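# Put ball in high post's cup, reseat frame

## Task

Get the ball into the cup on top of the high post and return the frame to its proper spot resting on its supports. Both must stay put by themselves at the end, not because a robot holds them. Then open the grippers and move the arms away.

## Robot and tools

Robots and cameras: There are three identical arms, arm1, arm2 and arm3, each an i2rt Big YAM with six revolute joints, a two-finger gripper and a wrist camera (arm1_cam_wrist, arm2_cam_wrist, arm3_cam_wrist). Two fixed room cameras, cam_high and cam_low, are not carried by any arm. When joints 1 and 6 are zero and the hand is level and pointing forward, the wrist camera sits above the hand looking toward the fingertips. The hand can reach roughly 1.0 m out from the joint 1 axis.

Frames: Any pose is given in one common scene frame whose origin lies on the floor with +z upward. The 'hand' point is midway between the fingertips; the hand's z axis runs along the fingers and its y axis is the direction in which the fingers open and close. Foot poses are never printed. The tools themselves only take joint values, not poses.

execute_actions: argument actions is a list holding either zero or one action. An action is an object keyed by robot name (arm1, arm2, arm3); under each name put joints, an object of absolute joint targets keyed by joint name. These are goals to move to, not offsets. Units and ranges: joint1_rad -2.879 to 2.879 rad (rotation of the whole arm about its base, positive counter-clockwise viewed from above; 0 unfolds the arm toward where its base faces); joint2_rad 0 to 3.141 (shoulder; 0 has the upper arm pointing back about level, increasing lifts it up then forward); joint3_rad 0 to 3.019 (elbow; 0 is fully folded, increasing opens it); joint4_rad -1.692 to 1.57 (hand pitch, positive tilts fingers up); joint5_rad -1.57 to 1.57 (hand yaw, positive toward the arm's right); joint6_rad -2.094 to 2.094 (hand roll, positive clockwise seen from behind the hand); gripper_m 0 to 0.093 metres, the fingertip gap. Tolerances counted as reached: ±0.045, ±0.14, ±0.09, ±0.055, ±0.03, ±0.035 rad and ±0.003 m. Every motion in an action starts at once but each joint moves at its own pace, so the hand may swing along a wide path; a single action runs at most 15 s. Example: {"arm1": {"joints": {"gripper_m": 0.05}}, "arm2": {"joints": {"joint1_rad": 0.3}}}. Omitted joints or arms may keep pushing toward earlier targets. An unknown key or out-of-range number rejects the whole call and nothing moves. Optional cameras lists which images to return (names above or "all"); omitted, null or ["all"] gives all, [] gives none. An empty actions list just reports state and images.

wait: seconds from 0 to 10; commands nothing, the scene keeps running, and it returns state and images like an empty action.

zoom_image: camera (one of the five names) and region [x0, y0, x1, y1] in pixels of that camera's most recent full image, top-left origin, no larger than 504 by 504. Only cameras that appeared with full images in the latest result can be zoomed.

finished_scene: scene, the number of the current scene. It ends that scene permanently after the last command is held, and its result says whether the goal was met and gives the next task. Replying with no tool call ends everything.

Result lines: joint_positions gives current joint values. A pictures line names the cameras in the order of the returned images. joint_status tells how each commanded motion of the last accepted action ended: off_target (stopped short, possibly still pushing), contact_stop or time_out (target dropped, joint holds where it stopped; after time_out a joint may keep a target within 0.375, 0.375, 0.113, 0.225, 0.075, 0.3 rad of its position for joints 1 to 6 and keep pushing, and will go there if freed), not_followed (the arm's targets were blocked by a safety check, shown by a 'joint command not followed' line and usually a 'cause:' line; the gripper part still runs, and blocked targets may be retried on later actions until replaced by acceptable ones), and limit_stop_at_motor_heat (after a heat stop; resend the target). on_its_own lists what the arm is doing that this call did not order; 'held at' is the target held, not the actual position. Joint torques are the drives' total outputs in joint order, with per-arm offset, scale and noise, nonzero even in free air. MOTOR HOT appears from 85 °C; at 100 °C an OVER-TEMPERATURE FAULT drops that arm's motors and gripper until it cools. To relieve a straining joint, command its reported position. Very small target changes may not move a joint. A joint carrying weight sinks.

Cautions: The arms do not stop on contact and can push hard, which also heats motors, including while you are composing a reply, during which the robot keeps its last command. Arms pressing hard against each other fails the run; a hard knock may too. The anti-collision check can be late and ignores fingers, gripper housings and wrist cameras; no state line reports arm-to-arm contact, while objects touching arms don't count. Arms act independently, so one stalled arm does not pause the others. If a result reports a stop, the remaining motion, wait and finish calls in that same reply are skipped. Never drop, knock or push anything off the work area or to the floor, and avoid slips, slams and hard impacts. Loose objects may occasionally get a brief shove by themselves. Shorter robot motion is better.

Each tool is called as name([rows], argument=value, ...), one row to a line, values as JSON.

## Session

execute_actions(actions=[])

Scene clock: 0.00 s.
Joint torques (N m, as the arm reports them, + toward a larger angle): no reading
Motor temperatures (°C, as the motors report them): arm1=[26 24 23 24 22 23] | arm2=[23 23 24 25 24 26] | arm3=[24 24 23 25 26 24]
arm1.joint_positions: joint1_rad=-0.330 joint2_rad=+0.508 joint3_rad=+1.366 joint4_rad=-1.416 joint5_rad=-0.009 joint6_rad=+0.078 gripper_m=+0.094
arm1.joint_status: not commanded
arm1.hand: x=+1.2739 y=+0.0614 z=+1.3337 quat_wxyz=(-0.073, +0.855, -0.192, -0.476) (m; scene frame)
arm2.joint_positions: joint1_rad=+0.006 joint2_rad=+0.597 joint3_rad=+1.379 joint4_rad=-1.291 joint5_rad=+0.067 joint6_rad=-0.150 gripper_m=+0.094
arm2.joint_status: not commanded
arm2.hand: x=-0.6127 y=+1.0525 z=+1.3689 quat_wxyz=(-0.404, -0.380, -0.774, +0.307) (m; scene frame)
arm3.joint_positions: joint1_rad=+0.410 joint2_rad=+0.452 joint3_rad=+1.435 joint4_rad=-1.429 joint5_rad=-0.272 joint6_rad=+0.455 gripper_m=+0.095
arm3.joint_status: not commanded
arm3.hand: x=-0.7608 y=-1.1161 z=+1.3593 quat_wxyz=(-0.209, +0.474, -0.694, -0.500) (m; scene frame)
pictures: arm1_cam_wrist, arm2_cam_wrist, arm3_cam_wrist, cam_high, cam_low
Images, in order (width x height): arm1_cam_wrist 504x504, arm2_cam_wrist 504x504, arm3_cam_wrist 504x504, cam_high 504x504, cam_low 504x504.

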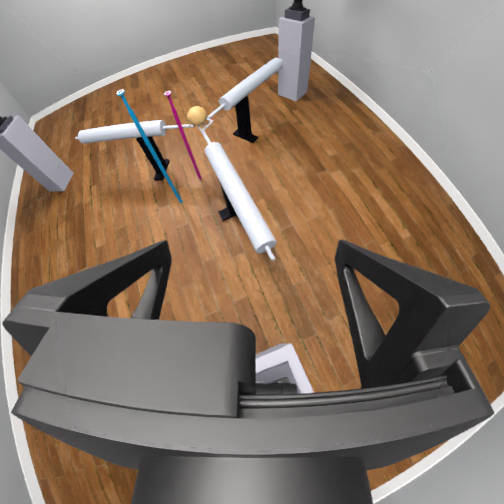

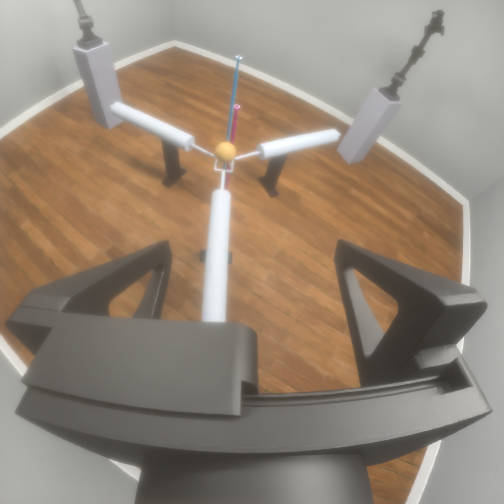

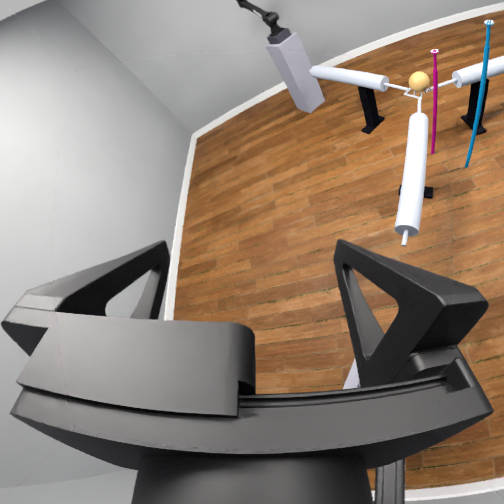

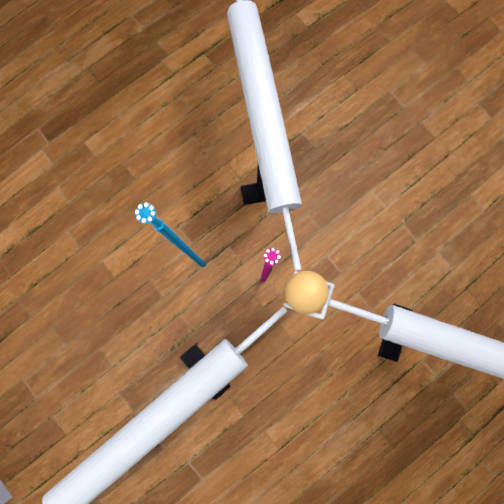

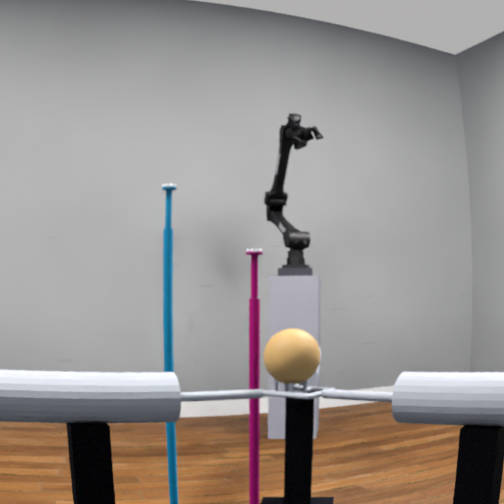

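zoom_image(camera="cam_high", region=[230, 220, 390, 380])

zoom_image(camera="cam_low", region=[220, 310, 380, 470])

zoom_image(camera="arm1_cam_wrist", region=[100, 70, 300, 270])

zoom_image(camera="arm2_cam_wrist", region=[170, 110, 290, 230])

zoom_image(camera="arm3_cam_wrist", region=[340, 10, 504, 260])

Region (230, 220, 390, 380) of cam_high's 504x504 image, scaled by 3.150, with more detail than that image has.

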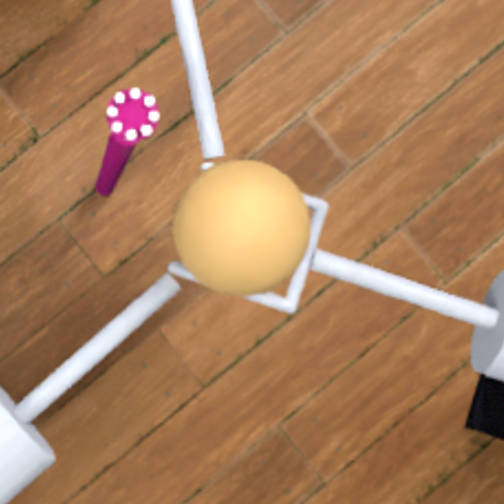

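Region (220, 310, 380, 470) of cam_low's 504x504 image, scaled by 3.150, with more detail than that image has.

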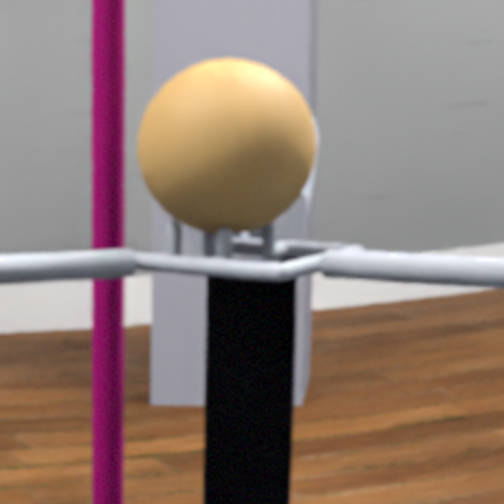

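Region (100, 70, 300, 270) of arm1_cam_wrist's 504x504 image, scaled by 2.520, with more detail than that image has.

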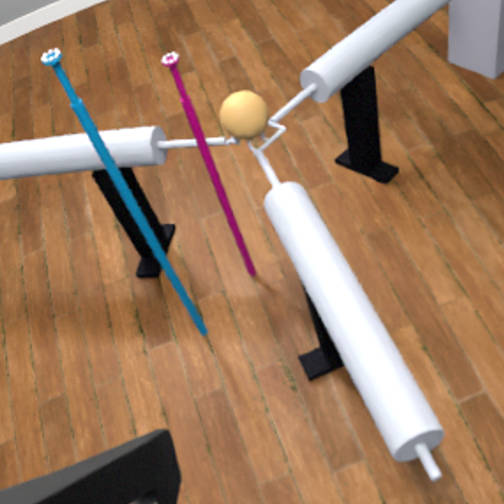

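Region (170, 110, 290, 230) of arm2_cam_wrist's 504x504 image, scaled by 4.200, with more detail than that image has.

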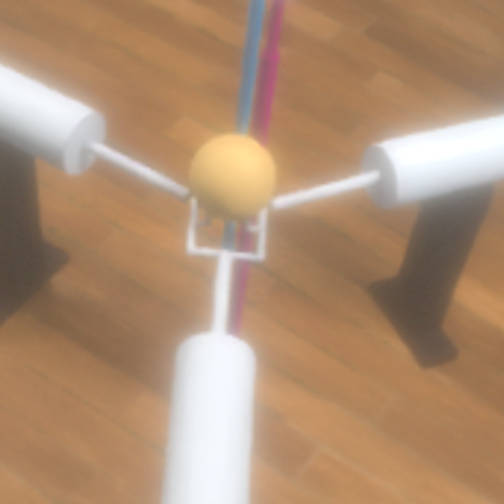

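Region (340, 10, 504, 260) of arm3_cam_wrist's 504x504 image, scaled by 2.016, with more detail than that image has; it fills the left 331 columns of this view, and the rest is white.

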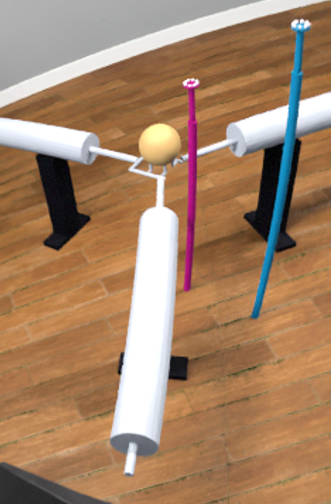

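execute_actions([
  {"arm1":{"joints":{"joint1_rad":0,"joint2_rad":1.2,"joint3_rad":1.2,"joint4_rad":-0.9,"joint5_rad":0,"joint6_rad":0}},"arm2":{"joints":{"joint1_rad":0,"joint2_rad":1.2,"joint3_rad":1.2,"joint4_rad":-0.9,"joint5_rad":0,"joint6_rad":0}},"arm3":{"joints":{"joint1_rad":0,"joint2_rad":1.2,"joint3_rad":1.2,"joint4_rad":-0.9,"joint5_rad":0,"joint6_rad":0}}},
])

execute_actions([
  {"arm1":{"joints":{"joint4_rad":-1.5}},"arm2":{"joints":{"joint3_rad":0.8}},"arm3":{"joints":{"joint2_rad":1.7}}},
])

Scene clock: 27.17 s.
Joint torques (N m, as the arm reports them, + toward a larger angle): arm1=[ -0.61 -10.99  11.67   1.91   0.07  -0.2 ] | arm2=[ 0.71 -9.84 10.37  2.01 -0.01  0.23] | arm3=[ -0.67 -10.53  12.81   2.53   0.18  -0.15]
Motor temperatures (°C, as the motors report them): arm1=[26 25 26 24 22 23] | arm2=[23 23 28 25 24 26] | arm3=[24 24 25 25 26 24]
arm1.joint_positions: joint1_rad=-0.010 joint2_rad=+1.203 joint3_rad=+1.202 joint4_rad=-0.915 joint5_rad=+0.000 joint6_rad=+0.014 gripper_m=+0.094
arm1.joint_status: all done
arm1.hand: x=+0.9665 y=+0.0244 z=+1.1101 quat_wxyz=(-0.011, +0.948, -0.031, -0.317) (m; scene frame)
arm2.joint_positions: joint1_rad=+0.006 joint2_rad=+1.209 joint3_rad=+1.198 joint4_rad=-0.915 joint5_rad=+0.003 joint6_rad=-0.011 gripper_m=+0.094
arm2.joint_status: all done
arm2.hand: x=-0.4755 y=+0.8446 z=+1.1275 quat_wxyz=(-0.273, -0.461, -0.829, +0.160) (m; scene frame)
arm3.joint_positions: joint1_rad=+0.003 joint2_rad=+1.195 joint3_rad=+1.189 joint4_rad=-0.920 joint5_rad=-0.002 joint6_rad=+0.014 gripper_m=+0.095
arm3.joint_status: all done
arm3.hand: x=-0.4978 y=-0.8402 z=+1.0997 quat_wxyz=(-0.275, +0.477, -0.818, -0.165) (m; scene frame)
pictures: arm1_cam_wrist, arm2_cam_wrist, arm3_cam_wrist, cam_high, cam_low
Images, in order (width x height): arm1_cam_wrist 504x504, arm2_cam_wrist 504x504, arm3_cam_wrist 504x504, cam_high 504x504, cam_low 504x504.

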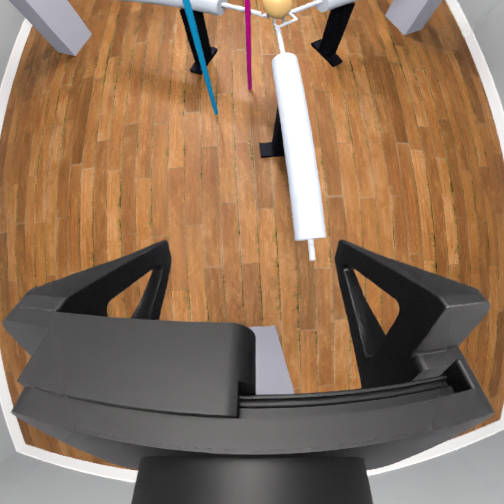

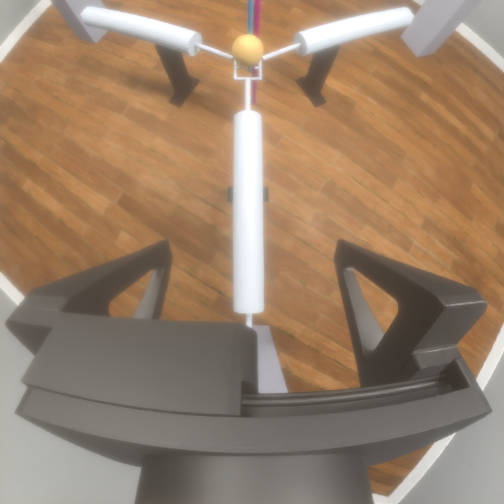

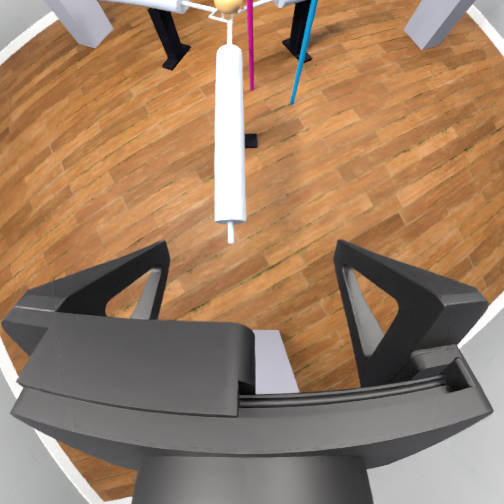

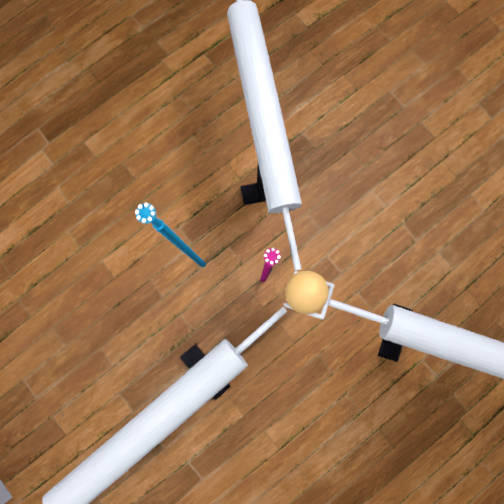

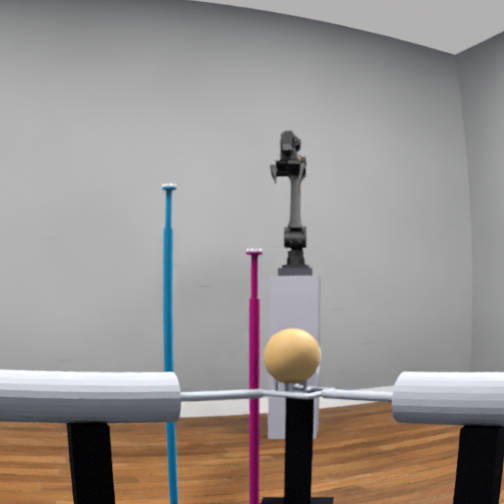

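Scene clock: 28.47 s.
Joint torques (N m, as the arm reports them, + toward a larger angle): arm1=[-0.6  -9.6  10.77 -0.02  0.07 -0.2 ] | arm2=[ 0.65 -6.72  8.56  1.   -0.02  0.22] | arm3=[ -0.51 -18.09  10.62   1.27   0.17  -0.16]
Motor temperatures (°C, as the motors report them): arm1=[26 25 26 24 22 23] | arm2=[23 23 28 25 24 26] | arm3=[24 25 25 25 26 24]
arm1.joint_positions: joint1_rad=-0.010 joint2_rad=+1.203 joint3_rad=+1.202 joint4_rad=-1.490 joint5_rad=+0.000 joint6_rad=+0.014 gripper_m=+0.094
arm1.joint_status: all done
arm1.hand: x=+1.0971 y=+0.0176 z=+1.0615 quat_wxyz=(-0.005, +0.999, -0.035, -0.034) (m; scene frame)
arm2.joint_positions: joint1_rad=+0.006 joint2_rad=+1.194 joint3_rad=+0.806 joint4_rad=-0.904 joint5_rad=+0.003 joint6_rad=-0.011 gripper_m=+0.094
arm2.joint_status: all done
arm2.hand: x=-0.5353 y=+0.9416 z=+0.9464 quat_wxyz=(-0.119, -0.481, -0.865, +0.073) (m; scene frame)
arm3.joint_positions: joint1_rad=+0.003 joint2_rad=+1.705 joint3_rad=+1.189 joint4_rad=-0.913 joint5_rad=-0.002 joint6_rad=+0.014 gripper_m=+0.095
arm3.joint_status: all done
arm3.hand: x=-0.4813 y=-0.8117 z=+0.8561 quat_wxyz=(-0.064, +0.502, -0.862, -0.038) (m; scene frame)
pictures: arm1_cam_wrist, arm2_cam_wrist, arm3_cam_wrist, cam_high, cam_low
Images, in order (width x height): arm1_cam_wrist 504x504, arm2_cam_wrist 504x504, arm3_cam_wrist 504x504, cam_high 504x504, cam_low 504x504.

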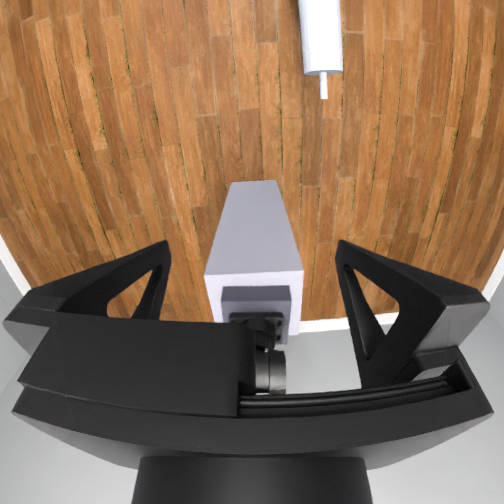

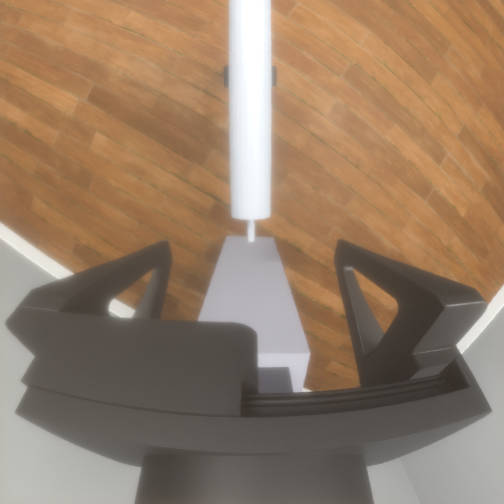

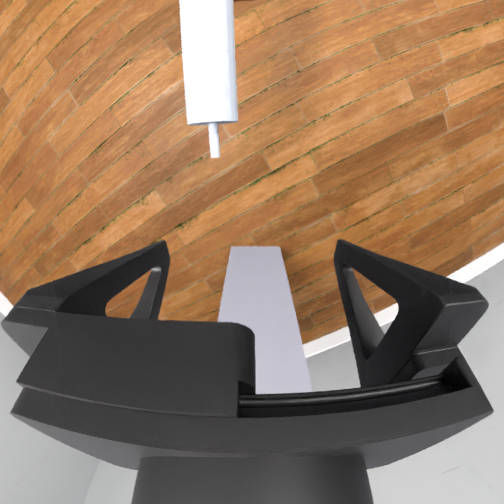

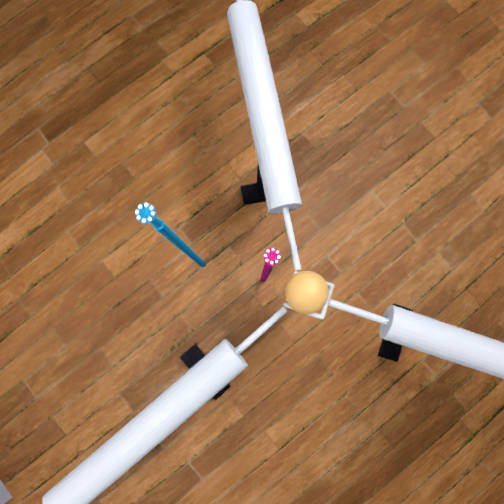

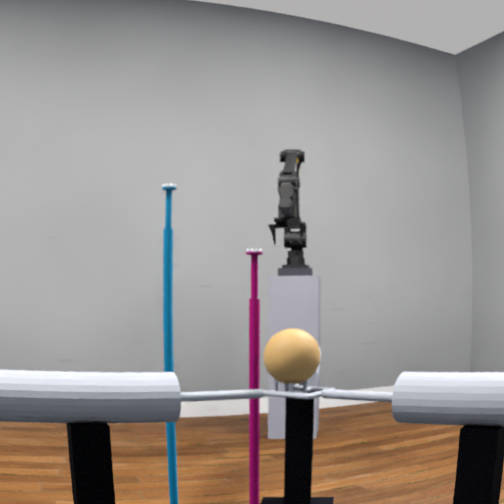

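execute_actions([
  {"arm1":{"joints":{"joint1_rad":-0.4,"joint2_rad":2.164,"joint3_rad":1.213,"joint4_rad":-0.62,"joint6_rad":-0.4}},"arm2":{"joints":{"joint2_rad":2.163,"joint3_rad":0.542,"joint4_rad":0.05}},"arm3":{"joints":{"joint1_rad":0.17,"joint2_rad":2.164,"joint3_rad":1.213,"joint4_rad":-0.62,"joint6_rad":0.17}}},
])

Scene clock: 90.07 s.
Joint torques (N m, as the arm reports them, + toward a larger angle): arm1=[ -0.71 -20.84   7.15   0.59   0.04  -0.18] | arm2=[  0.86 -10.36  -0.36   0.8   -0.03   0.22] | arm3=[ -1.15 -21.68   7.48   1.     0.12   0.1 ]
Motor temperatures (°C, as the motors report them): arm1=[26 25 28 24 22 23] | arm2=[23 24 29 25 24 26] | arm3=[24 27 26 25 26 24]
arm1.joint_positions: joint1_rad=-0.410 joint2_rad=+2.166 joint3_rad=+1.202 joint4_rad=-0.630 joint5_rad=+0.000 joint6_rad=-0.386 gripper_m=+0.094
arm1.joint_status: all done
arm1.hand: x=+1.0007 y=+0.2233 z=+0.6459 quat_wxyz=(+0.000, +0.999, -0.035, +0.016) (m; scene frame)
arm2.joint_positions: joint1_rad=+0.006 joint2_rad=+2.150 joint3_rad=+0.547 joint4_rad=+0.039 joint5_rad=+0.003 joint6_rad=-0.011 gripper_m=+0.094
arm2.joint_status: all done
arm2.hand: x=-0.5844 y=+1.0192 z=+0.6021 quat_wxyz=(-0.001, -0.486, -0.874, +0.005) (m; scene frame)
arm3.joint_positions: joint1_rad=+0.176 joint2_rad=+2.170 joint3_rad=+1.201 joint4_rad=-0.634 joint5_rad=+0.000 joint6_rad=+0.156 gripper_m=+0.095
arm3.joint_status: all done
arm3.hand: x=-0.5625 y=-0.7824 z=+0.6348 quat_wxyz=(+0.009, +0.517, -0.856, +0.010) (m; scene frame)
pictures: arm1_cam_wrist, arm2_cam_wrist, arm3_cam_wrist, cam_high, cam_low
Images, in order (width x height): arm1_cam_wrist 504x504, arm2_cam_wrist 504x504, arm3_cam_wrist 504x504, cam_high 504x504, cam_low 504x504.

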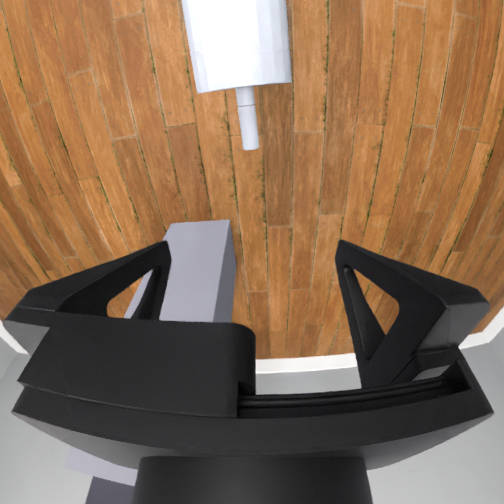

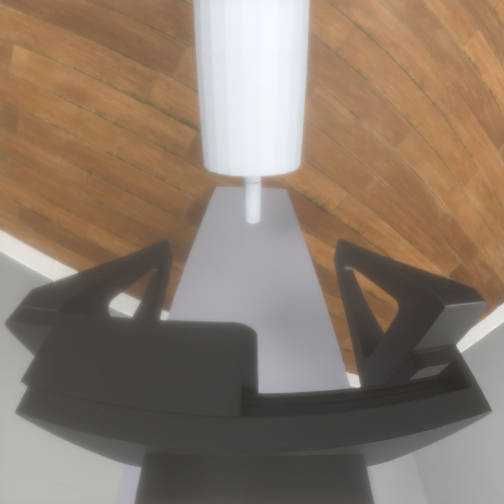

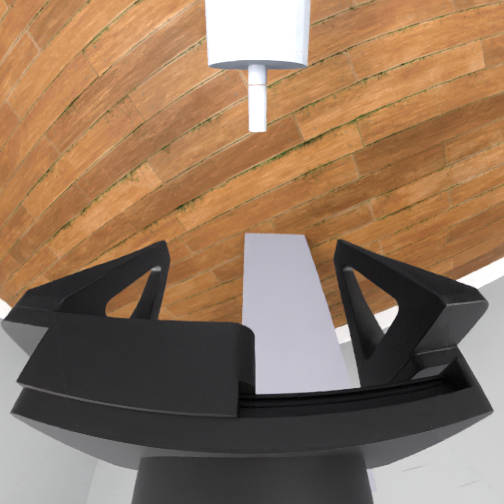

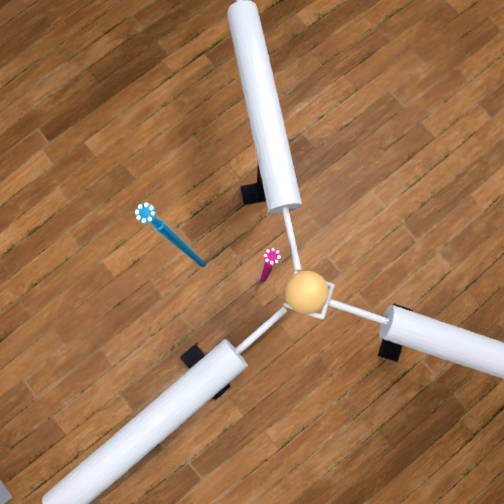

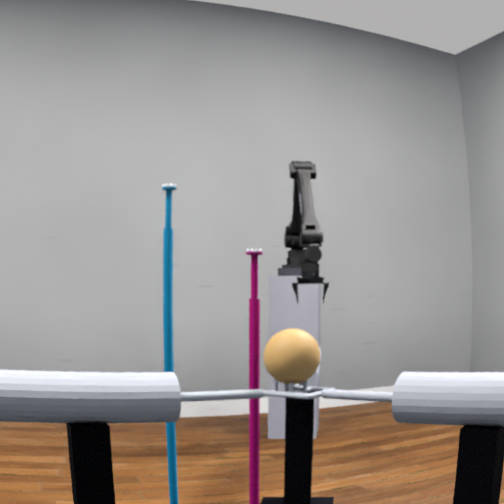

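execute_actions([
  {"arm1":{"joints":{"joint1_rad":-0.358,"joint2_rad":2.425,"joint3_rad":1.38,"joint4_rad":-0.5,"joint6_rad":-0.36}},"arm2":{"joints":{"joint2_rad":2.372,"joint3_rad":0.544,"joint4_rad":0.257}},"arm3":{"joints":{"joint1_rad":0.15,"joint2_rad":2.43,"joint3_rad":1.444,"joint4_rad":-0.555}}},
], cameras=["arm1_cam_wrist","arm2_cam_wrist","arm3_cam_wrist"])

Scene clock: 106.87 s.
Joint torques (N m, as the arm reports them, + toward a larger angle): arm1=[ -1.   -23.45   6.2    0.32   0.04   0.08] | arm2=[  0.65 -10.89  -2.12   0.81  -0.01   0.24] | arm3=[ -0.43 -23.06   7.67   0.71   0.12   0.08]
Motor temperatures (°C, as the motors report them): arm1=[26 27 27 24 22 23] | arm2=[23 24 27 25 24 26] | arm3=[24 28 25 25 26 24]
arm1.joint_positions: joint1_rad=-0.365 joint2_rad=+2.428 joint3_rad=+1.370 joint4_rad=-0.502 joint5_rad=+0.000 joint6_rad=-0.374 gripper_m=+0.094
arm1.joint_status: all done
arm1.hand: x=+0.9556 y=+0.2191 z=+0.5468 quat_wxyz=(-0.006, +1.000, -0.018, +0.001) (m; scene frame)
arm2.joint_positions: joint1_rad=+0.006 joint2_rad=+2.369 joint3_rad=+0.547 joint4_rad=+0.246 joint5_rad=+0.003 joint6_rad=-0.011 gripper_m=+0.094
arm2.joint_status: all done
arm2.hand: x=-0.6006 y=+1.0456 z=+0.5499 quat_wxyz=(+0.004, -0.486, -0.874, +0.002) (m; scene frame)
arm3.joint_positions: joint1_rad=+0.156 joint2_rad=+2.419 joint3_rad=+1.428 joint4_rad=-0.560 joint5_rad=+0.000 joint6_rad=+0.157 gripper_m=+0.095
arm3.joint_status: all done
arm3.hand: x=-0.5297 y=-0.7240 z=+0.5560 quat_wxyz=(-0.011, +0.507, -0.862, -0.007) (m; scene frame)
pictures: arm1_cam_wrist, arm2_cam_wrist, arm3_cam_wrist
Images, in order (width x height): arm1_cam_wrist 504x504, arm2_cam_wrist 504x504, arm3_cam_wrist 504x504.

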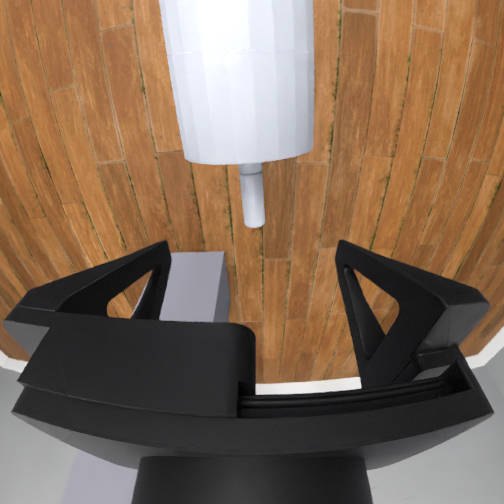

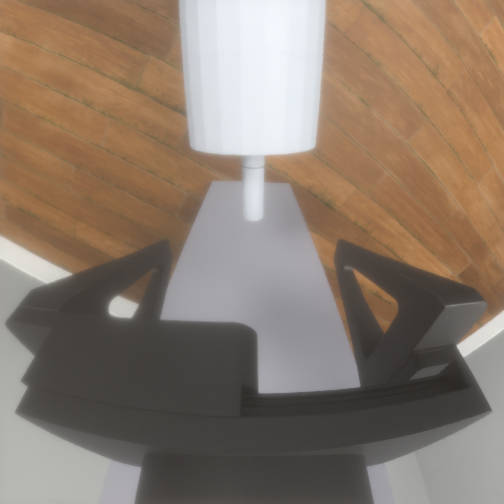

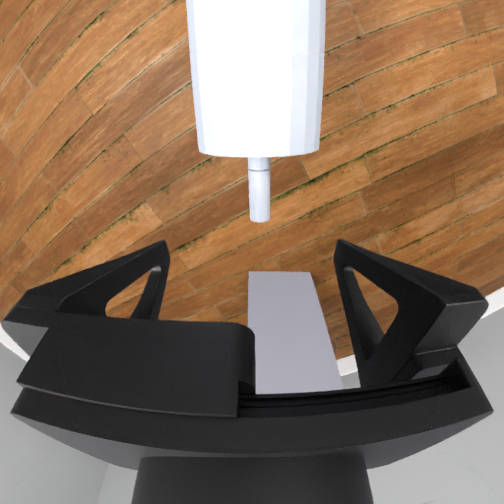

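execute_actions([
  {"arm1":{"joints":{"joint2_rad":2.577,"joint3_rad":1.432,"joint4_rad":-0.4}},"arm2":{"joints":{"joint2_rad":2.622,"joint3_rad":0.66,"joint4_rad":0.395}},"arm3":{"joints":{"joint2_rad":2.585,"joint3_rad":1.488,"joint4_rad":-0.455}}},
], cameras=["arm1_cam_wrist","arm2_cam_wrist","arm3_cam_wrist"])

Scene clock: 122.77 s.
Joint torques (N m, as the arm reports them, + toward a larger angle): arm1=[ -0.97 -23.32   5.41   0.53   0.03   0.07] | arm2=[  0.55 -10.79  -3.67   0.63  -0.04   0.21] | arm3=[ -0.82 -23.13   5.93   0.9    0.13   0.11]
Motor temperatures (°C, as the motors report them): arm1=[26 28 26 24 22 23] | arm2=[23 24 26 25 24 26] | arm3=[24 29 25 25 26 24]
arm1.joint_positions: joint1_rad=-0.365 joint2_rad=+2.580 joint3_rad=+1.423 joint4_rad=-0.407 joint5_rad=+0.000 joint6_rad=-0.373 gripper_m=+0.094
arm1.joint_status: all done
arm1.hand: x=+0.9641 y=+0.2164 z=+0.4779 quat_wxyz=(-0.006, +1.000, -0.019, +0.002) (m; scene frame)
arm2.joint_positions: joint1_rad=+0.006 joint2_rad=+2.621 joint3_rad=+0.668 joint4_rad=+0.389 joint5_rad=+0.003 joint6_rad=-0.011 gripper_m=+0.094
arm2.joint_status: all done
arm2.hand: x=-0.6015 y=+1.0462 z=+0.4793 quat_wxyz=(-0.001, -0.486, -0.874, +0.005) (m; scene frame)
arm3.joint_positions: joint1_rad=+0.156 joint2_rad=+2.575 joint3_rad=+1.481 joint4_rad=-0.466 joint5_rad=+0.000 joint6_rad=+0.157 gripper_m=+0.095
arm3.joint_status: all done
arm3.hand: x=-0.5324 y=-0.7325 z=+0.4823 quat_wxyz=(-0.008, +0.507, -0.862, -0.004) (m; scene frame)
pictures: arm1_cam_wrist, arm2_cam_wrist, arm3_cam_wrist
Images, in order (width x height): arm1_cam_wrist 504x504, arm2_cam_wrist 504x504, arm3_cam_wrist 504x504.

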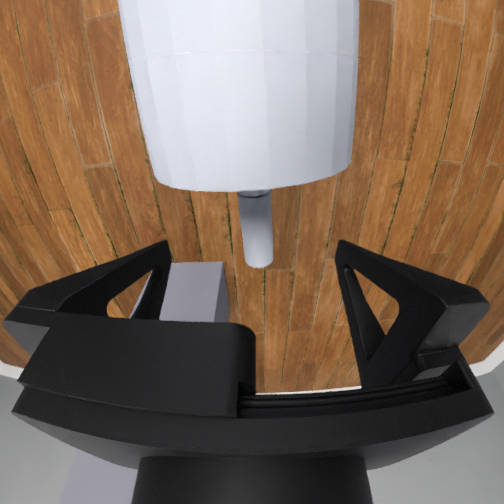

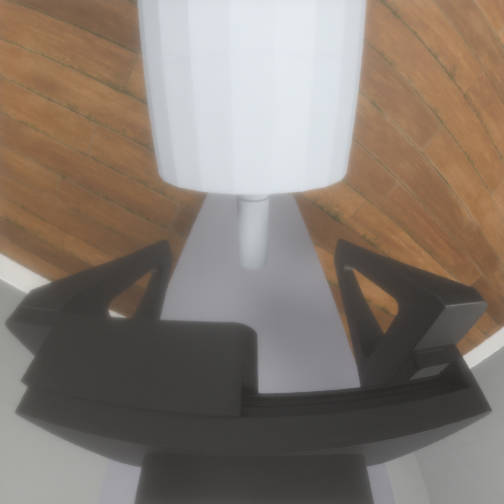

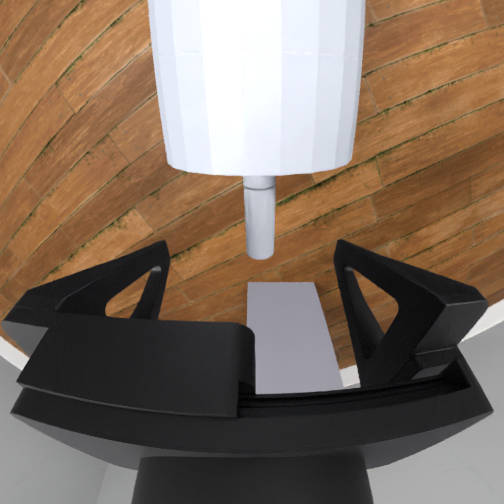

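execute_actions([
  {"arm1":{"joints":{"joint2_rad":2.644,"joint3_rad":1.473,"joint4_rad":-0.374}},"arm2":{"joints":{"joint2_rad":2.716,"joint3_rad":0.723,"joint4_rad":0.43}},"arm3":{"joints":{"joint2_rad":2.669,"joint3_rad":1.565,"joint4_rad":-0.45}}},
], cameras=["arm1_cam_wrist","arm2_cam_wrist","arm3_cam_wrist"])

execute_actions([
  {"arm1":{"joints":{"gripper_m":0}},"arm2":{"joints":{"gripper_m":0}},"arm3":{"joints":{"gripper_m":0}}},
])

Scene clock: 134.33 s.
Joint torques (N m, as the arm reports them, + toward a larger angle): arm1=[ -0.91 -22.14   6.04   0.65   0.04   0.08] | arm2=[  0.61 -10.48  -3.13   0.83  -0.03   0.22] | arm3=[ -0.93 -21.74   6.87   0.94   0.11   0.1 ]
Motor temperatures (°C, as the motors report them): arm1=[26 28 26 24 22 23] | arm2=[23 25 26 25 24 26] | arm3=[24 29 25 25 26 24]
arm1.joint_positions: joint1_rad=-0.365 joint2_rad=+2.628 joint3_rad=+1.454 joint4_rad=-0.381 joint5_rad=+0.000 joint6_rad=-0.373 gripper_m=+0.094
arm1.joint_status: all done
arm1.hand: x=+0.9626 y=+0.2173 z=+0.4577 quat_wxyz=(-0.007, +1.000, -0.018, -0.001) (m; scene frame)
arm2.joint_positions: joint1_rad=+0.006 joint2_rad=+2.701 joint3_rad=+0.722 joint4_rad=+0.423 joint5_rad=+0.003 joint6_rad=-0.011 gripper_m=+0.094
arm2.joint_status: all done
arm2.hand: x=-0.6005 y=+1.0443 z=+0.4537 quat_wxyz=(-0.005, -0.486, -0.874, +0.007) (m; scene frame)
arm3.joint_positions: joint1_rad=+0.156 joint2_rad=+2.635 joint3_rad=+1.550 joint4_rad=-0.460 joint5_rad=+0.000 joint6_rad=+0.157 gripper_m=+0.095
arm3.joint_status: all done
arm3.hand: x=-0.5273 y=-0.7186 z=+0.4623 quat_wxyz=(-0.013, +0.507, -0.862, -0.009) (m; scene frame)
pictures: arm1_cam_wrist, arm2_cam_wrist, arm3_cam_wrist
Images, in order (width x height): arm1_cam_wrist 504x504, arm2_cam_wrist 504x504, arm3_cam_wrist 504x504.

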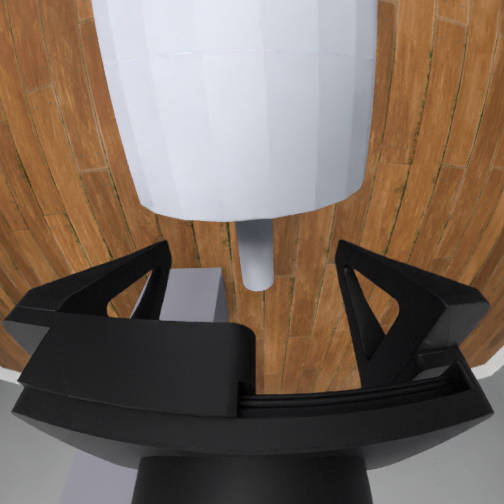

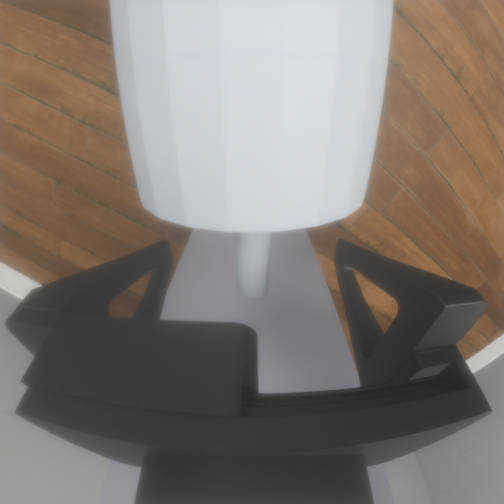

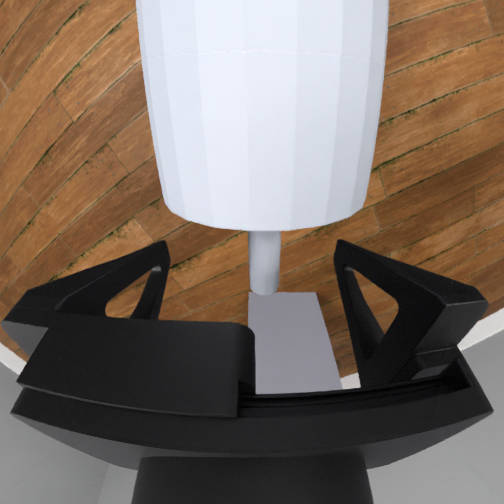

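Scene clock: 135.07 s.
Joint torques (N m, as the arm reports them, + toward a larger angle): arm1=[ -1.19 -21.44   5.89   0.56  -0.01   0.07] | arm2=[  0.89 -10.95  -3.11   0.7    0.06   0.21] | arm3=[ -1.   -21.98   6.88   1.03   0.12   0.09]
Motor temperatures (°C, as the motors report them): arm1=[26 28 26 24 22 23] | arm2=[23 25 26 25 24 26] | arm3=[24 29 25 25 26 24]
arm1.joint_positions: joint1_rad=-0.364 joint2_rad=+2.621 joint3_rad=+1.455 joint4_rad=-0.381 joint5_rad=+0.001 joint6_rad=-0.373 gripper_m=+0.000
arm1.joint_status: all done
arm1.hand: x=+0.9584 y=+0.2190 z=+0.4619 quat_wxyz=(-0.009, +1.000, -0.018, -0.005) (m; scene frame)
arm2.joint_positions: joint1_rad=+0.006 joint2_rad=+2.701 joint3_rad=+0.722 joint4_rad=+0.423 joint5_rad=+0.001 joint6_rad=-0.010 gripper_m=+0.016
arm2.joint_status: gripper_m off_target (ended at +0.016, target +0.000)
arm2.hand: x=-0.6002 y=+1.0445 z=+0.4537 quat_wxyz=(-0.005, -0.487, -0.873, +0.006) (m; scene frame)
arm3.joint_positions: joint1_rad=+0.156 joint2_rad=+2.635 joint3_rad=+1.550 joint4_rad=-0.460 joint5_rad=+0.000 joint6_rad=+0.157 gripper_m=+0.001
arm3.joint_status: all done
arm3.hand: x=-0.5273 y=-0.7186 z=+0.4623 quat_wxyz=(-0.013, +0.507, -0.862, -0.009) (m; scene frame)
pictures: arm1_cam_wrist, arm2_cam_wrist, arm3_cam_wrist, cam_high, cam_low
Images, in order (width x height): arm1_cam_wrist 504x504, arm2_cam_wrist 504x504, arm3_cam_wrist 504x504, cam_high 504x504, cam_low 504x504.

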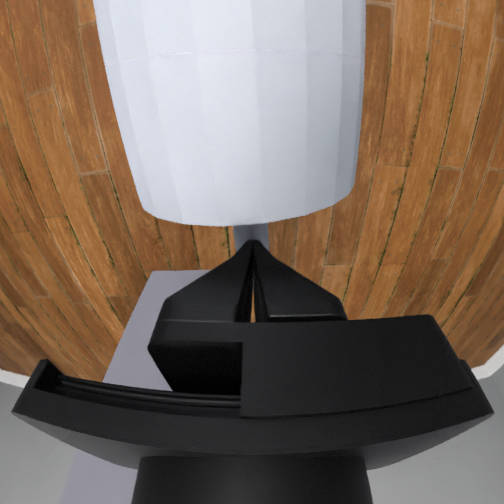

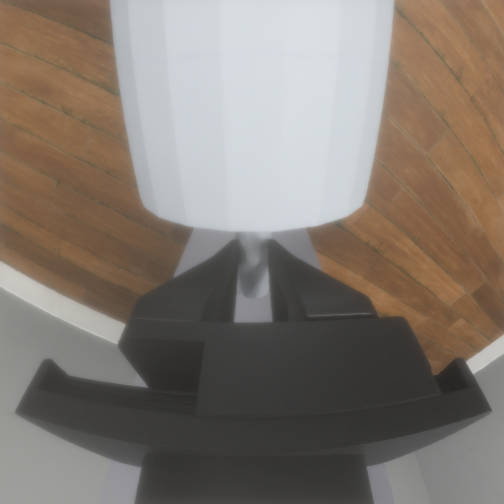

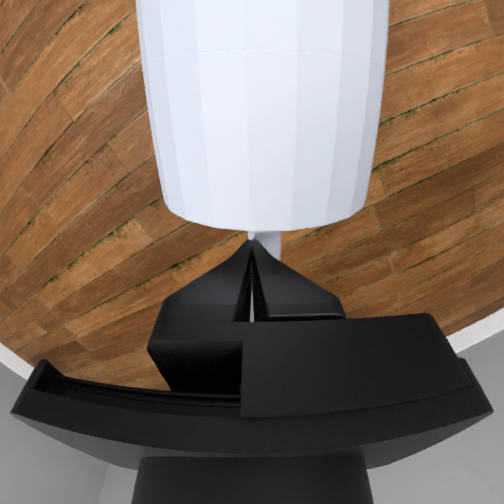

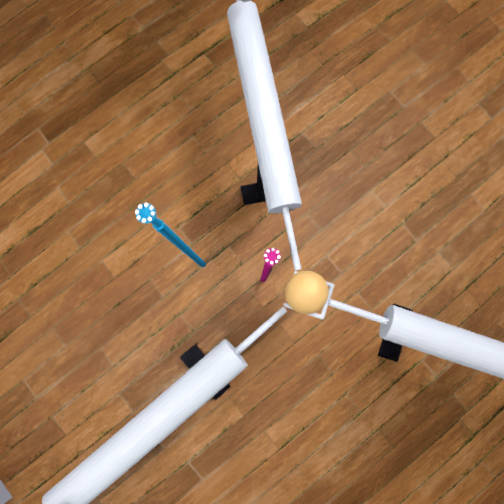

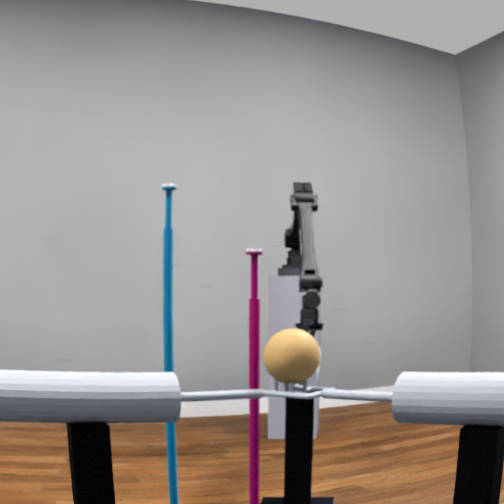

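execute_actions([
  {"arm1":{"joints":{"gripper_m":0.06}},"arm2":{"joints":{"gripper_m":0.06}},"arm3":{"joints":{"gripper_m":0.06,"joint1_rad":0.135}}},
], cameras=[])

execute_actions([
  {"arm1":{"joints":{"joint2_rad":2.705,"joint3_rad":1.512,"joint4_rad":-0.357}},"arm2":{"joints":{"joint2_rad":2.79,"joint3_rad":0.772,"joint4_rad":0.448}},"arm3":{"joints":{"joint2_rad":2.73,"joint3_rad":1.585,"joint4_rad":-0.428}}},
], cameras=["arm1_cam_wrist","arm2_cam_wrist","arm3_cam_wrist"])

Scene clock: 144.57 s.
Joint torques (N m, as the arm reports them, + toward a larger angle): arm1=[ -0.85 -21.32   6.08   0.58   0.01   0.07] | arm2=[  0.81 -10.96  -3.19   0.72   0.07   0.22] | arm3=[ -0.78 -21.95   6.85   0.94   0.13   0.09]
Motor temperatures (°C, as the motors report them): arm1=[26 28 26 24 22 23] | arm2=[23 25 26 25 24 26] | arm3=[24 29 25 25 26 24]
arm1.joint_positions: joint1_rad=-0.364 joint2_rad=+2.621 joint3_rad=+1.455 joint4_rad=-0.381 joint5_rad=+0.001 joint6_rad=-0.373 gripper_m=+0.060
arm1.joint_status: all done
arm1.hand: x=+0.9584 y=+0.2190 z=+0.4619 quat_wxyz=(-0.009, +1.000, -0.019, -0.005) (m; scene frame)
arm2.joint_positions: joint1_rad=+0.006 joint2_rad=+2.701 joint3_rad=+0.722 joint4_rad=+0.423 joint5_rad=+0.001 joint6_rad=-0.010 gripper_m=+0.060
arm2.joint_status: all done
arm2.hand: x=-0.6002 y=+1.0445 z=+0.4537 quat_wxyz=(-0.005, -0.487, -0.873, +0.006) (m; scene frame)
arm3.joint_positions: joint1_rad=+0.142 joint2_rad=+2.635 joint3_rad=+1.550 joint4_rad=-0.460 joint5_rad=+0.000 joint6_rad=+0.157 gripper_m=+0.060
arm3.joint_status: all done
arm3.hand: x=-0.5200 y=-0.7213 z=+0.4623 quat_wxyz=(-0.013, +0.501, -0.865, -0.009) (m; scene frame)
pictures: none
No camera images: the call's "cameras" was empty. Leave "cameras" out to get every camera's image.

Scene clock: 145.37 s.
Joint torques (N m, as the arm reports them, + toward a larger angle): arm1=[ -1.   -22.13   5.71   0.33   0.01   0.07] | arm2=[  0.58 -10.09  -3.25   0.65   0.06   0.22] | arm3=[ -0.94 -22.45   6.09   0.95   0.13   0.09]
Motor temperatures (°C, as the motors report them): arm1=[26 28 26 24 22 23] | arm2=[23 25 26 25 24 26] | arm3=[24 29 25 25 26 24]
arm1.joint_positions: joint1_rad=-0.364 joint2_rad=+2.695 joint3_rad=+1.495 joint4_rad=-0.364 joint5_rad=+0.001 joint6_rad=-0.373 gripper_m=+0.060
arm1.joint_status: all done
arm1.hand: x=+0.9659 y=+0.2162 z=+0.4298 quat_wxyz=(-0.006, +1.000, -0.019, +0.003) (m; scene frame)
arm2.joint_positions: joint1_rad=+0.006 joint2_rad=+2.775 joint3_rad=+0.769 joint4_rad=+0.441 joint5_rad=+0.001 joint6_rad=-0.010 gripper_m=+0.060
arm2.joint_status: all done
arm2.hand: x=-0.6030 y=+1.0489 z=+0.4301 quat_wxyz=(-0.001, -0.487, -0.874, +0.004) (m; scene frame)
arm3.joint_positions: joint1_rad=+0.142 joint2_rad=+2.705 joint3_rad=+1.572 joint4_rad=-0.440 joint5_rad=+0.000 joint6_rad=+0.157 gripper_m=+0.060
arm3.joint_status: all done
arm3.hand: x=-0.5251 y=-0.7350 z=+0.4286 quat_wxyz=(-0.003, +0.501, -0.865, +0.000) (m; scene frame)
pictures: arm1_cam_wrist, arm2_cam_wrist, arm3_cam_wrist
Images, in order (width x height): arm1_cam_wrist 504x504, arm2_cam_wrist 504x504, arm3_cam_wrist 504x504.

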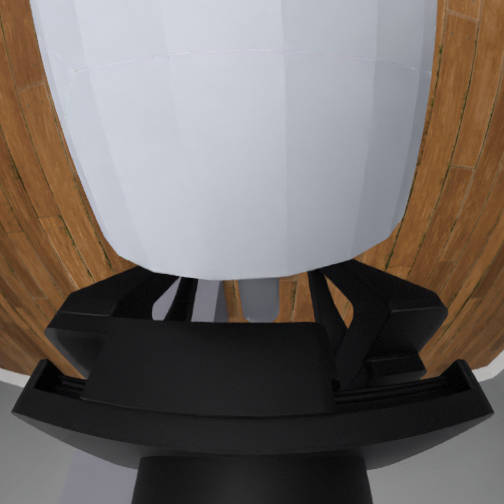

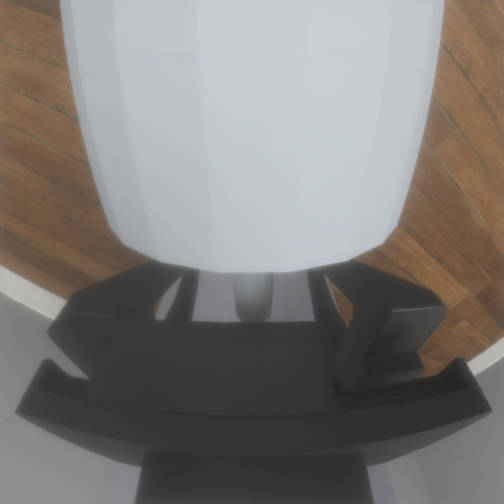

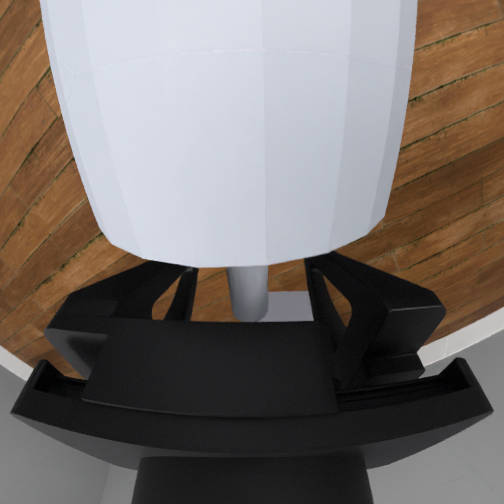

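execute_actions([
  {"arm1":{"joints":{"gripper_m":0}},"arm2":{"joints":{"gripper_m":0}},"arm3":{"joints":{"gripper_m":0}}},
], cameras=["cam_high","cam_low"])

Scene clock: 149.10 s.
Joint torques (N m, as the arm reports them, + toward a larger angle): arm1=[ -0.96 -22.51   5.68   0.46  -0.17   0.39] | arm2=[  0.72 -10.8   -3.24   0.66   0.17   0.23] | arm3=[ -1.24 -22.37   6.13   0.88   0.31   0.21]
Motor temperatures (°C, as the motors report them): arm1=[26 28 26 24 22 23] | arm2=[23 25 26 25 24 26] | arm3=[24 29 25 25 26 24]
arm1.joint_positions: joint1_rad=-0.365 joint2_rad=+2.695 joint3_rad=+1.495 joint4_rad=-0.363 joint5_rad=+0.006 joint6_rad=-0.406 gripper_m=+0.018
arm1.joint_status: gripper_m off_target (ended at +0.018, target +0.000)
arm1.hand: x=+0.9660 y=+0.2174 z=+0.4298 quat_wxyz=(-0.009, +1.000, -0.002, +0.003) (m; scene frame)
arm2.joint_positions: joint1_rad=+0.006 joint2_rad=+2.775 joint3_rad=+0.769 joint4_rad=+0.441 joint5_rad=-0.002 joint6_rad=-0.011 gripper_m=+0.018
arm2.joint_status: gripper_m off_target (ended at +0.018, target +0.000)
arm2.hand: x=-0.6026 y=+1.0490 z=+0.4301 quat_wxyz=(-0.002, -0.487, -0.874, +0.003) (m; scene frame)
arm3.joint_positions: joint1_rad=+0.143 joint2_rad=+2.705 joint3_rad=+1.572 joint4_rad=-0.439 joint5_rad=-0.005 joint6_rad=+0.141 gripper_m=+0.019
arm3.joint_status: gripper_m off_target (ended at +0.019, target +0.000)
arm3.hand: x=-0.5265 y=-0.7343 z=+0.4286 quat_wxyz=(-0.002, +0.509, -0.861, -0.002) (m; scene frame)
pictures: cam_high, cam_low
Images, in order (width x height): cam_high 504x504, cam_low 504x504.

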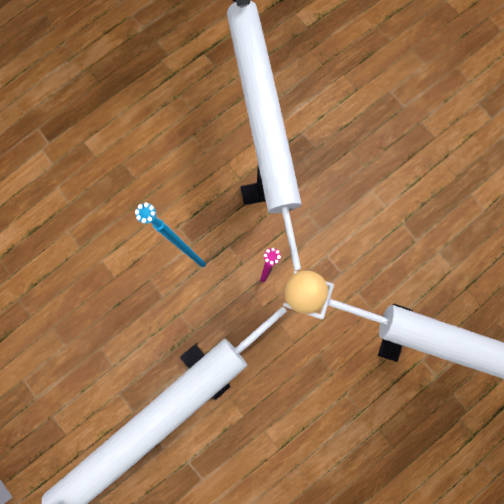

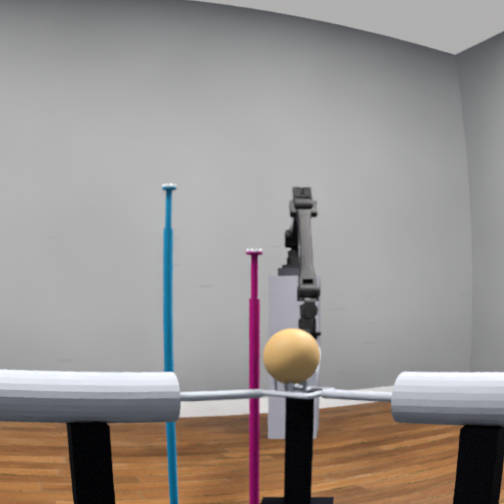

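execute_actions([
  {"arm1":{"joints":{"joint2_rad":2.577,"joint3_rad":1.432,"joint4_rad":-0.406,"joint6_rad":-0.41}},"arm2":{"joints":{"joint2_rad":2.622,"joint3_rad":0.663,"joint4_rad":0.395}},"arm3":{"joints":{"joint2_rad":2.592,"joint3_rad":1.508,"joint4_rad":-0.475,"joint6_rad":0.14}}},
], cameras=["cam_high","cam_low"])

Scene clock: 176.83 s.
Joint torques (N m, as the arm reports them, + toward a larger angle): arm1=[ -2.22 -25.99   4.2    0.03  -0.08  -0.02] | arm2=[  0.64 -12.81  -4.8    0.47   0.09   0.21] | arm3=[ -1.07 -27.17   5.18  -0.23   0.36   0.05]
Motor temperatures (°C, as the motors report them): arm1=[26 29 26 24 22 23] | arm2=[23 25 26 25 24 26] | arm3=[24 30 25 25 26 24]
arm1.joint_positions: joint1_rad=-0.354 joint2_rad=+2.604 joint3_rad=+1.431 joint4_rad=-0.401 joint5_rad=+0.004 joint6_rad=-0.414 gripper_m=+0.018
arm1.joint_status: all done
arm1.hand: x=+0.9671 y=+0.2100 z=+0.4666 quat_wxyz=(-0.005, +1.000, +0.007, +0.008) (m; scene frame)
arm2.joint_positions: joint1_rad=+0.006 joint2_rad=+2.639 joint3_rad=+0.685 joint4_rad=+0.395 joint5_rad=+0.000 joint6_rad=-0.011 gripper_m=+0.018
arm2.joint_status: all done
arm2.hand: x=-0.5994 y=+1.0437 z=+0.4728 quat_wxyz=(-0.004, -0.487, -0.874, +0.005) (m; scene frame)
arm3.joint_positions: joint1_rad=+0.139 joint2_rad=+2.622 joint3_rad=+1.507 joint4_rad=-0.459 joint5_rad=-0.007 joint6_rad=+0.131 gripper_m=+0.019
arm3.joint_status: all done
arm3.hand: x=-0.5263 y=-0.7392 z=+0.4616 quat_wxyz=(+0.000, +0.512, -0.859, -0.002) (m; scene frame)
pictures: cam_high, cam_low
Images, in order (width x height): cam_high 504x504, cam_low 504x504.

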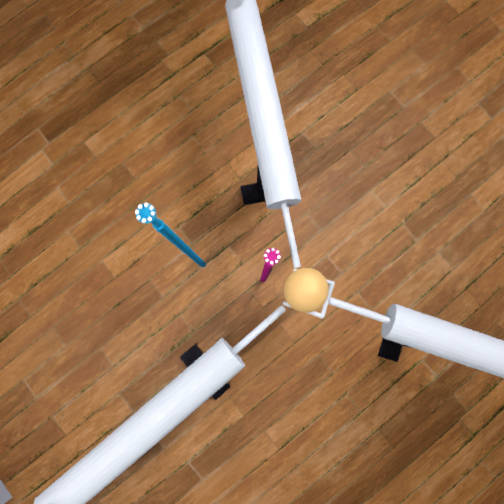

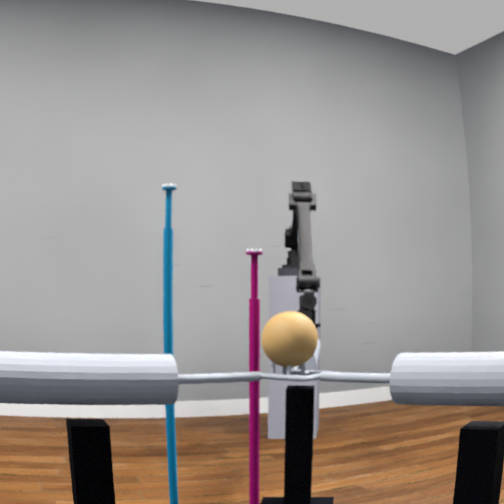

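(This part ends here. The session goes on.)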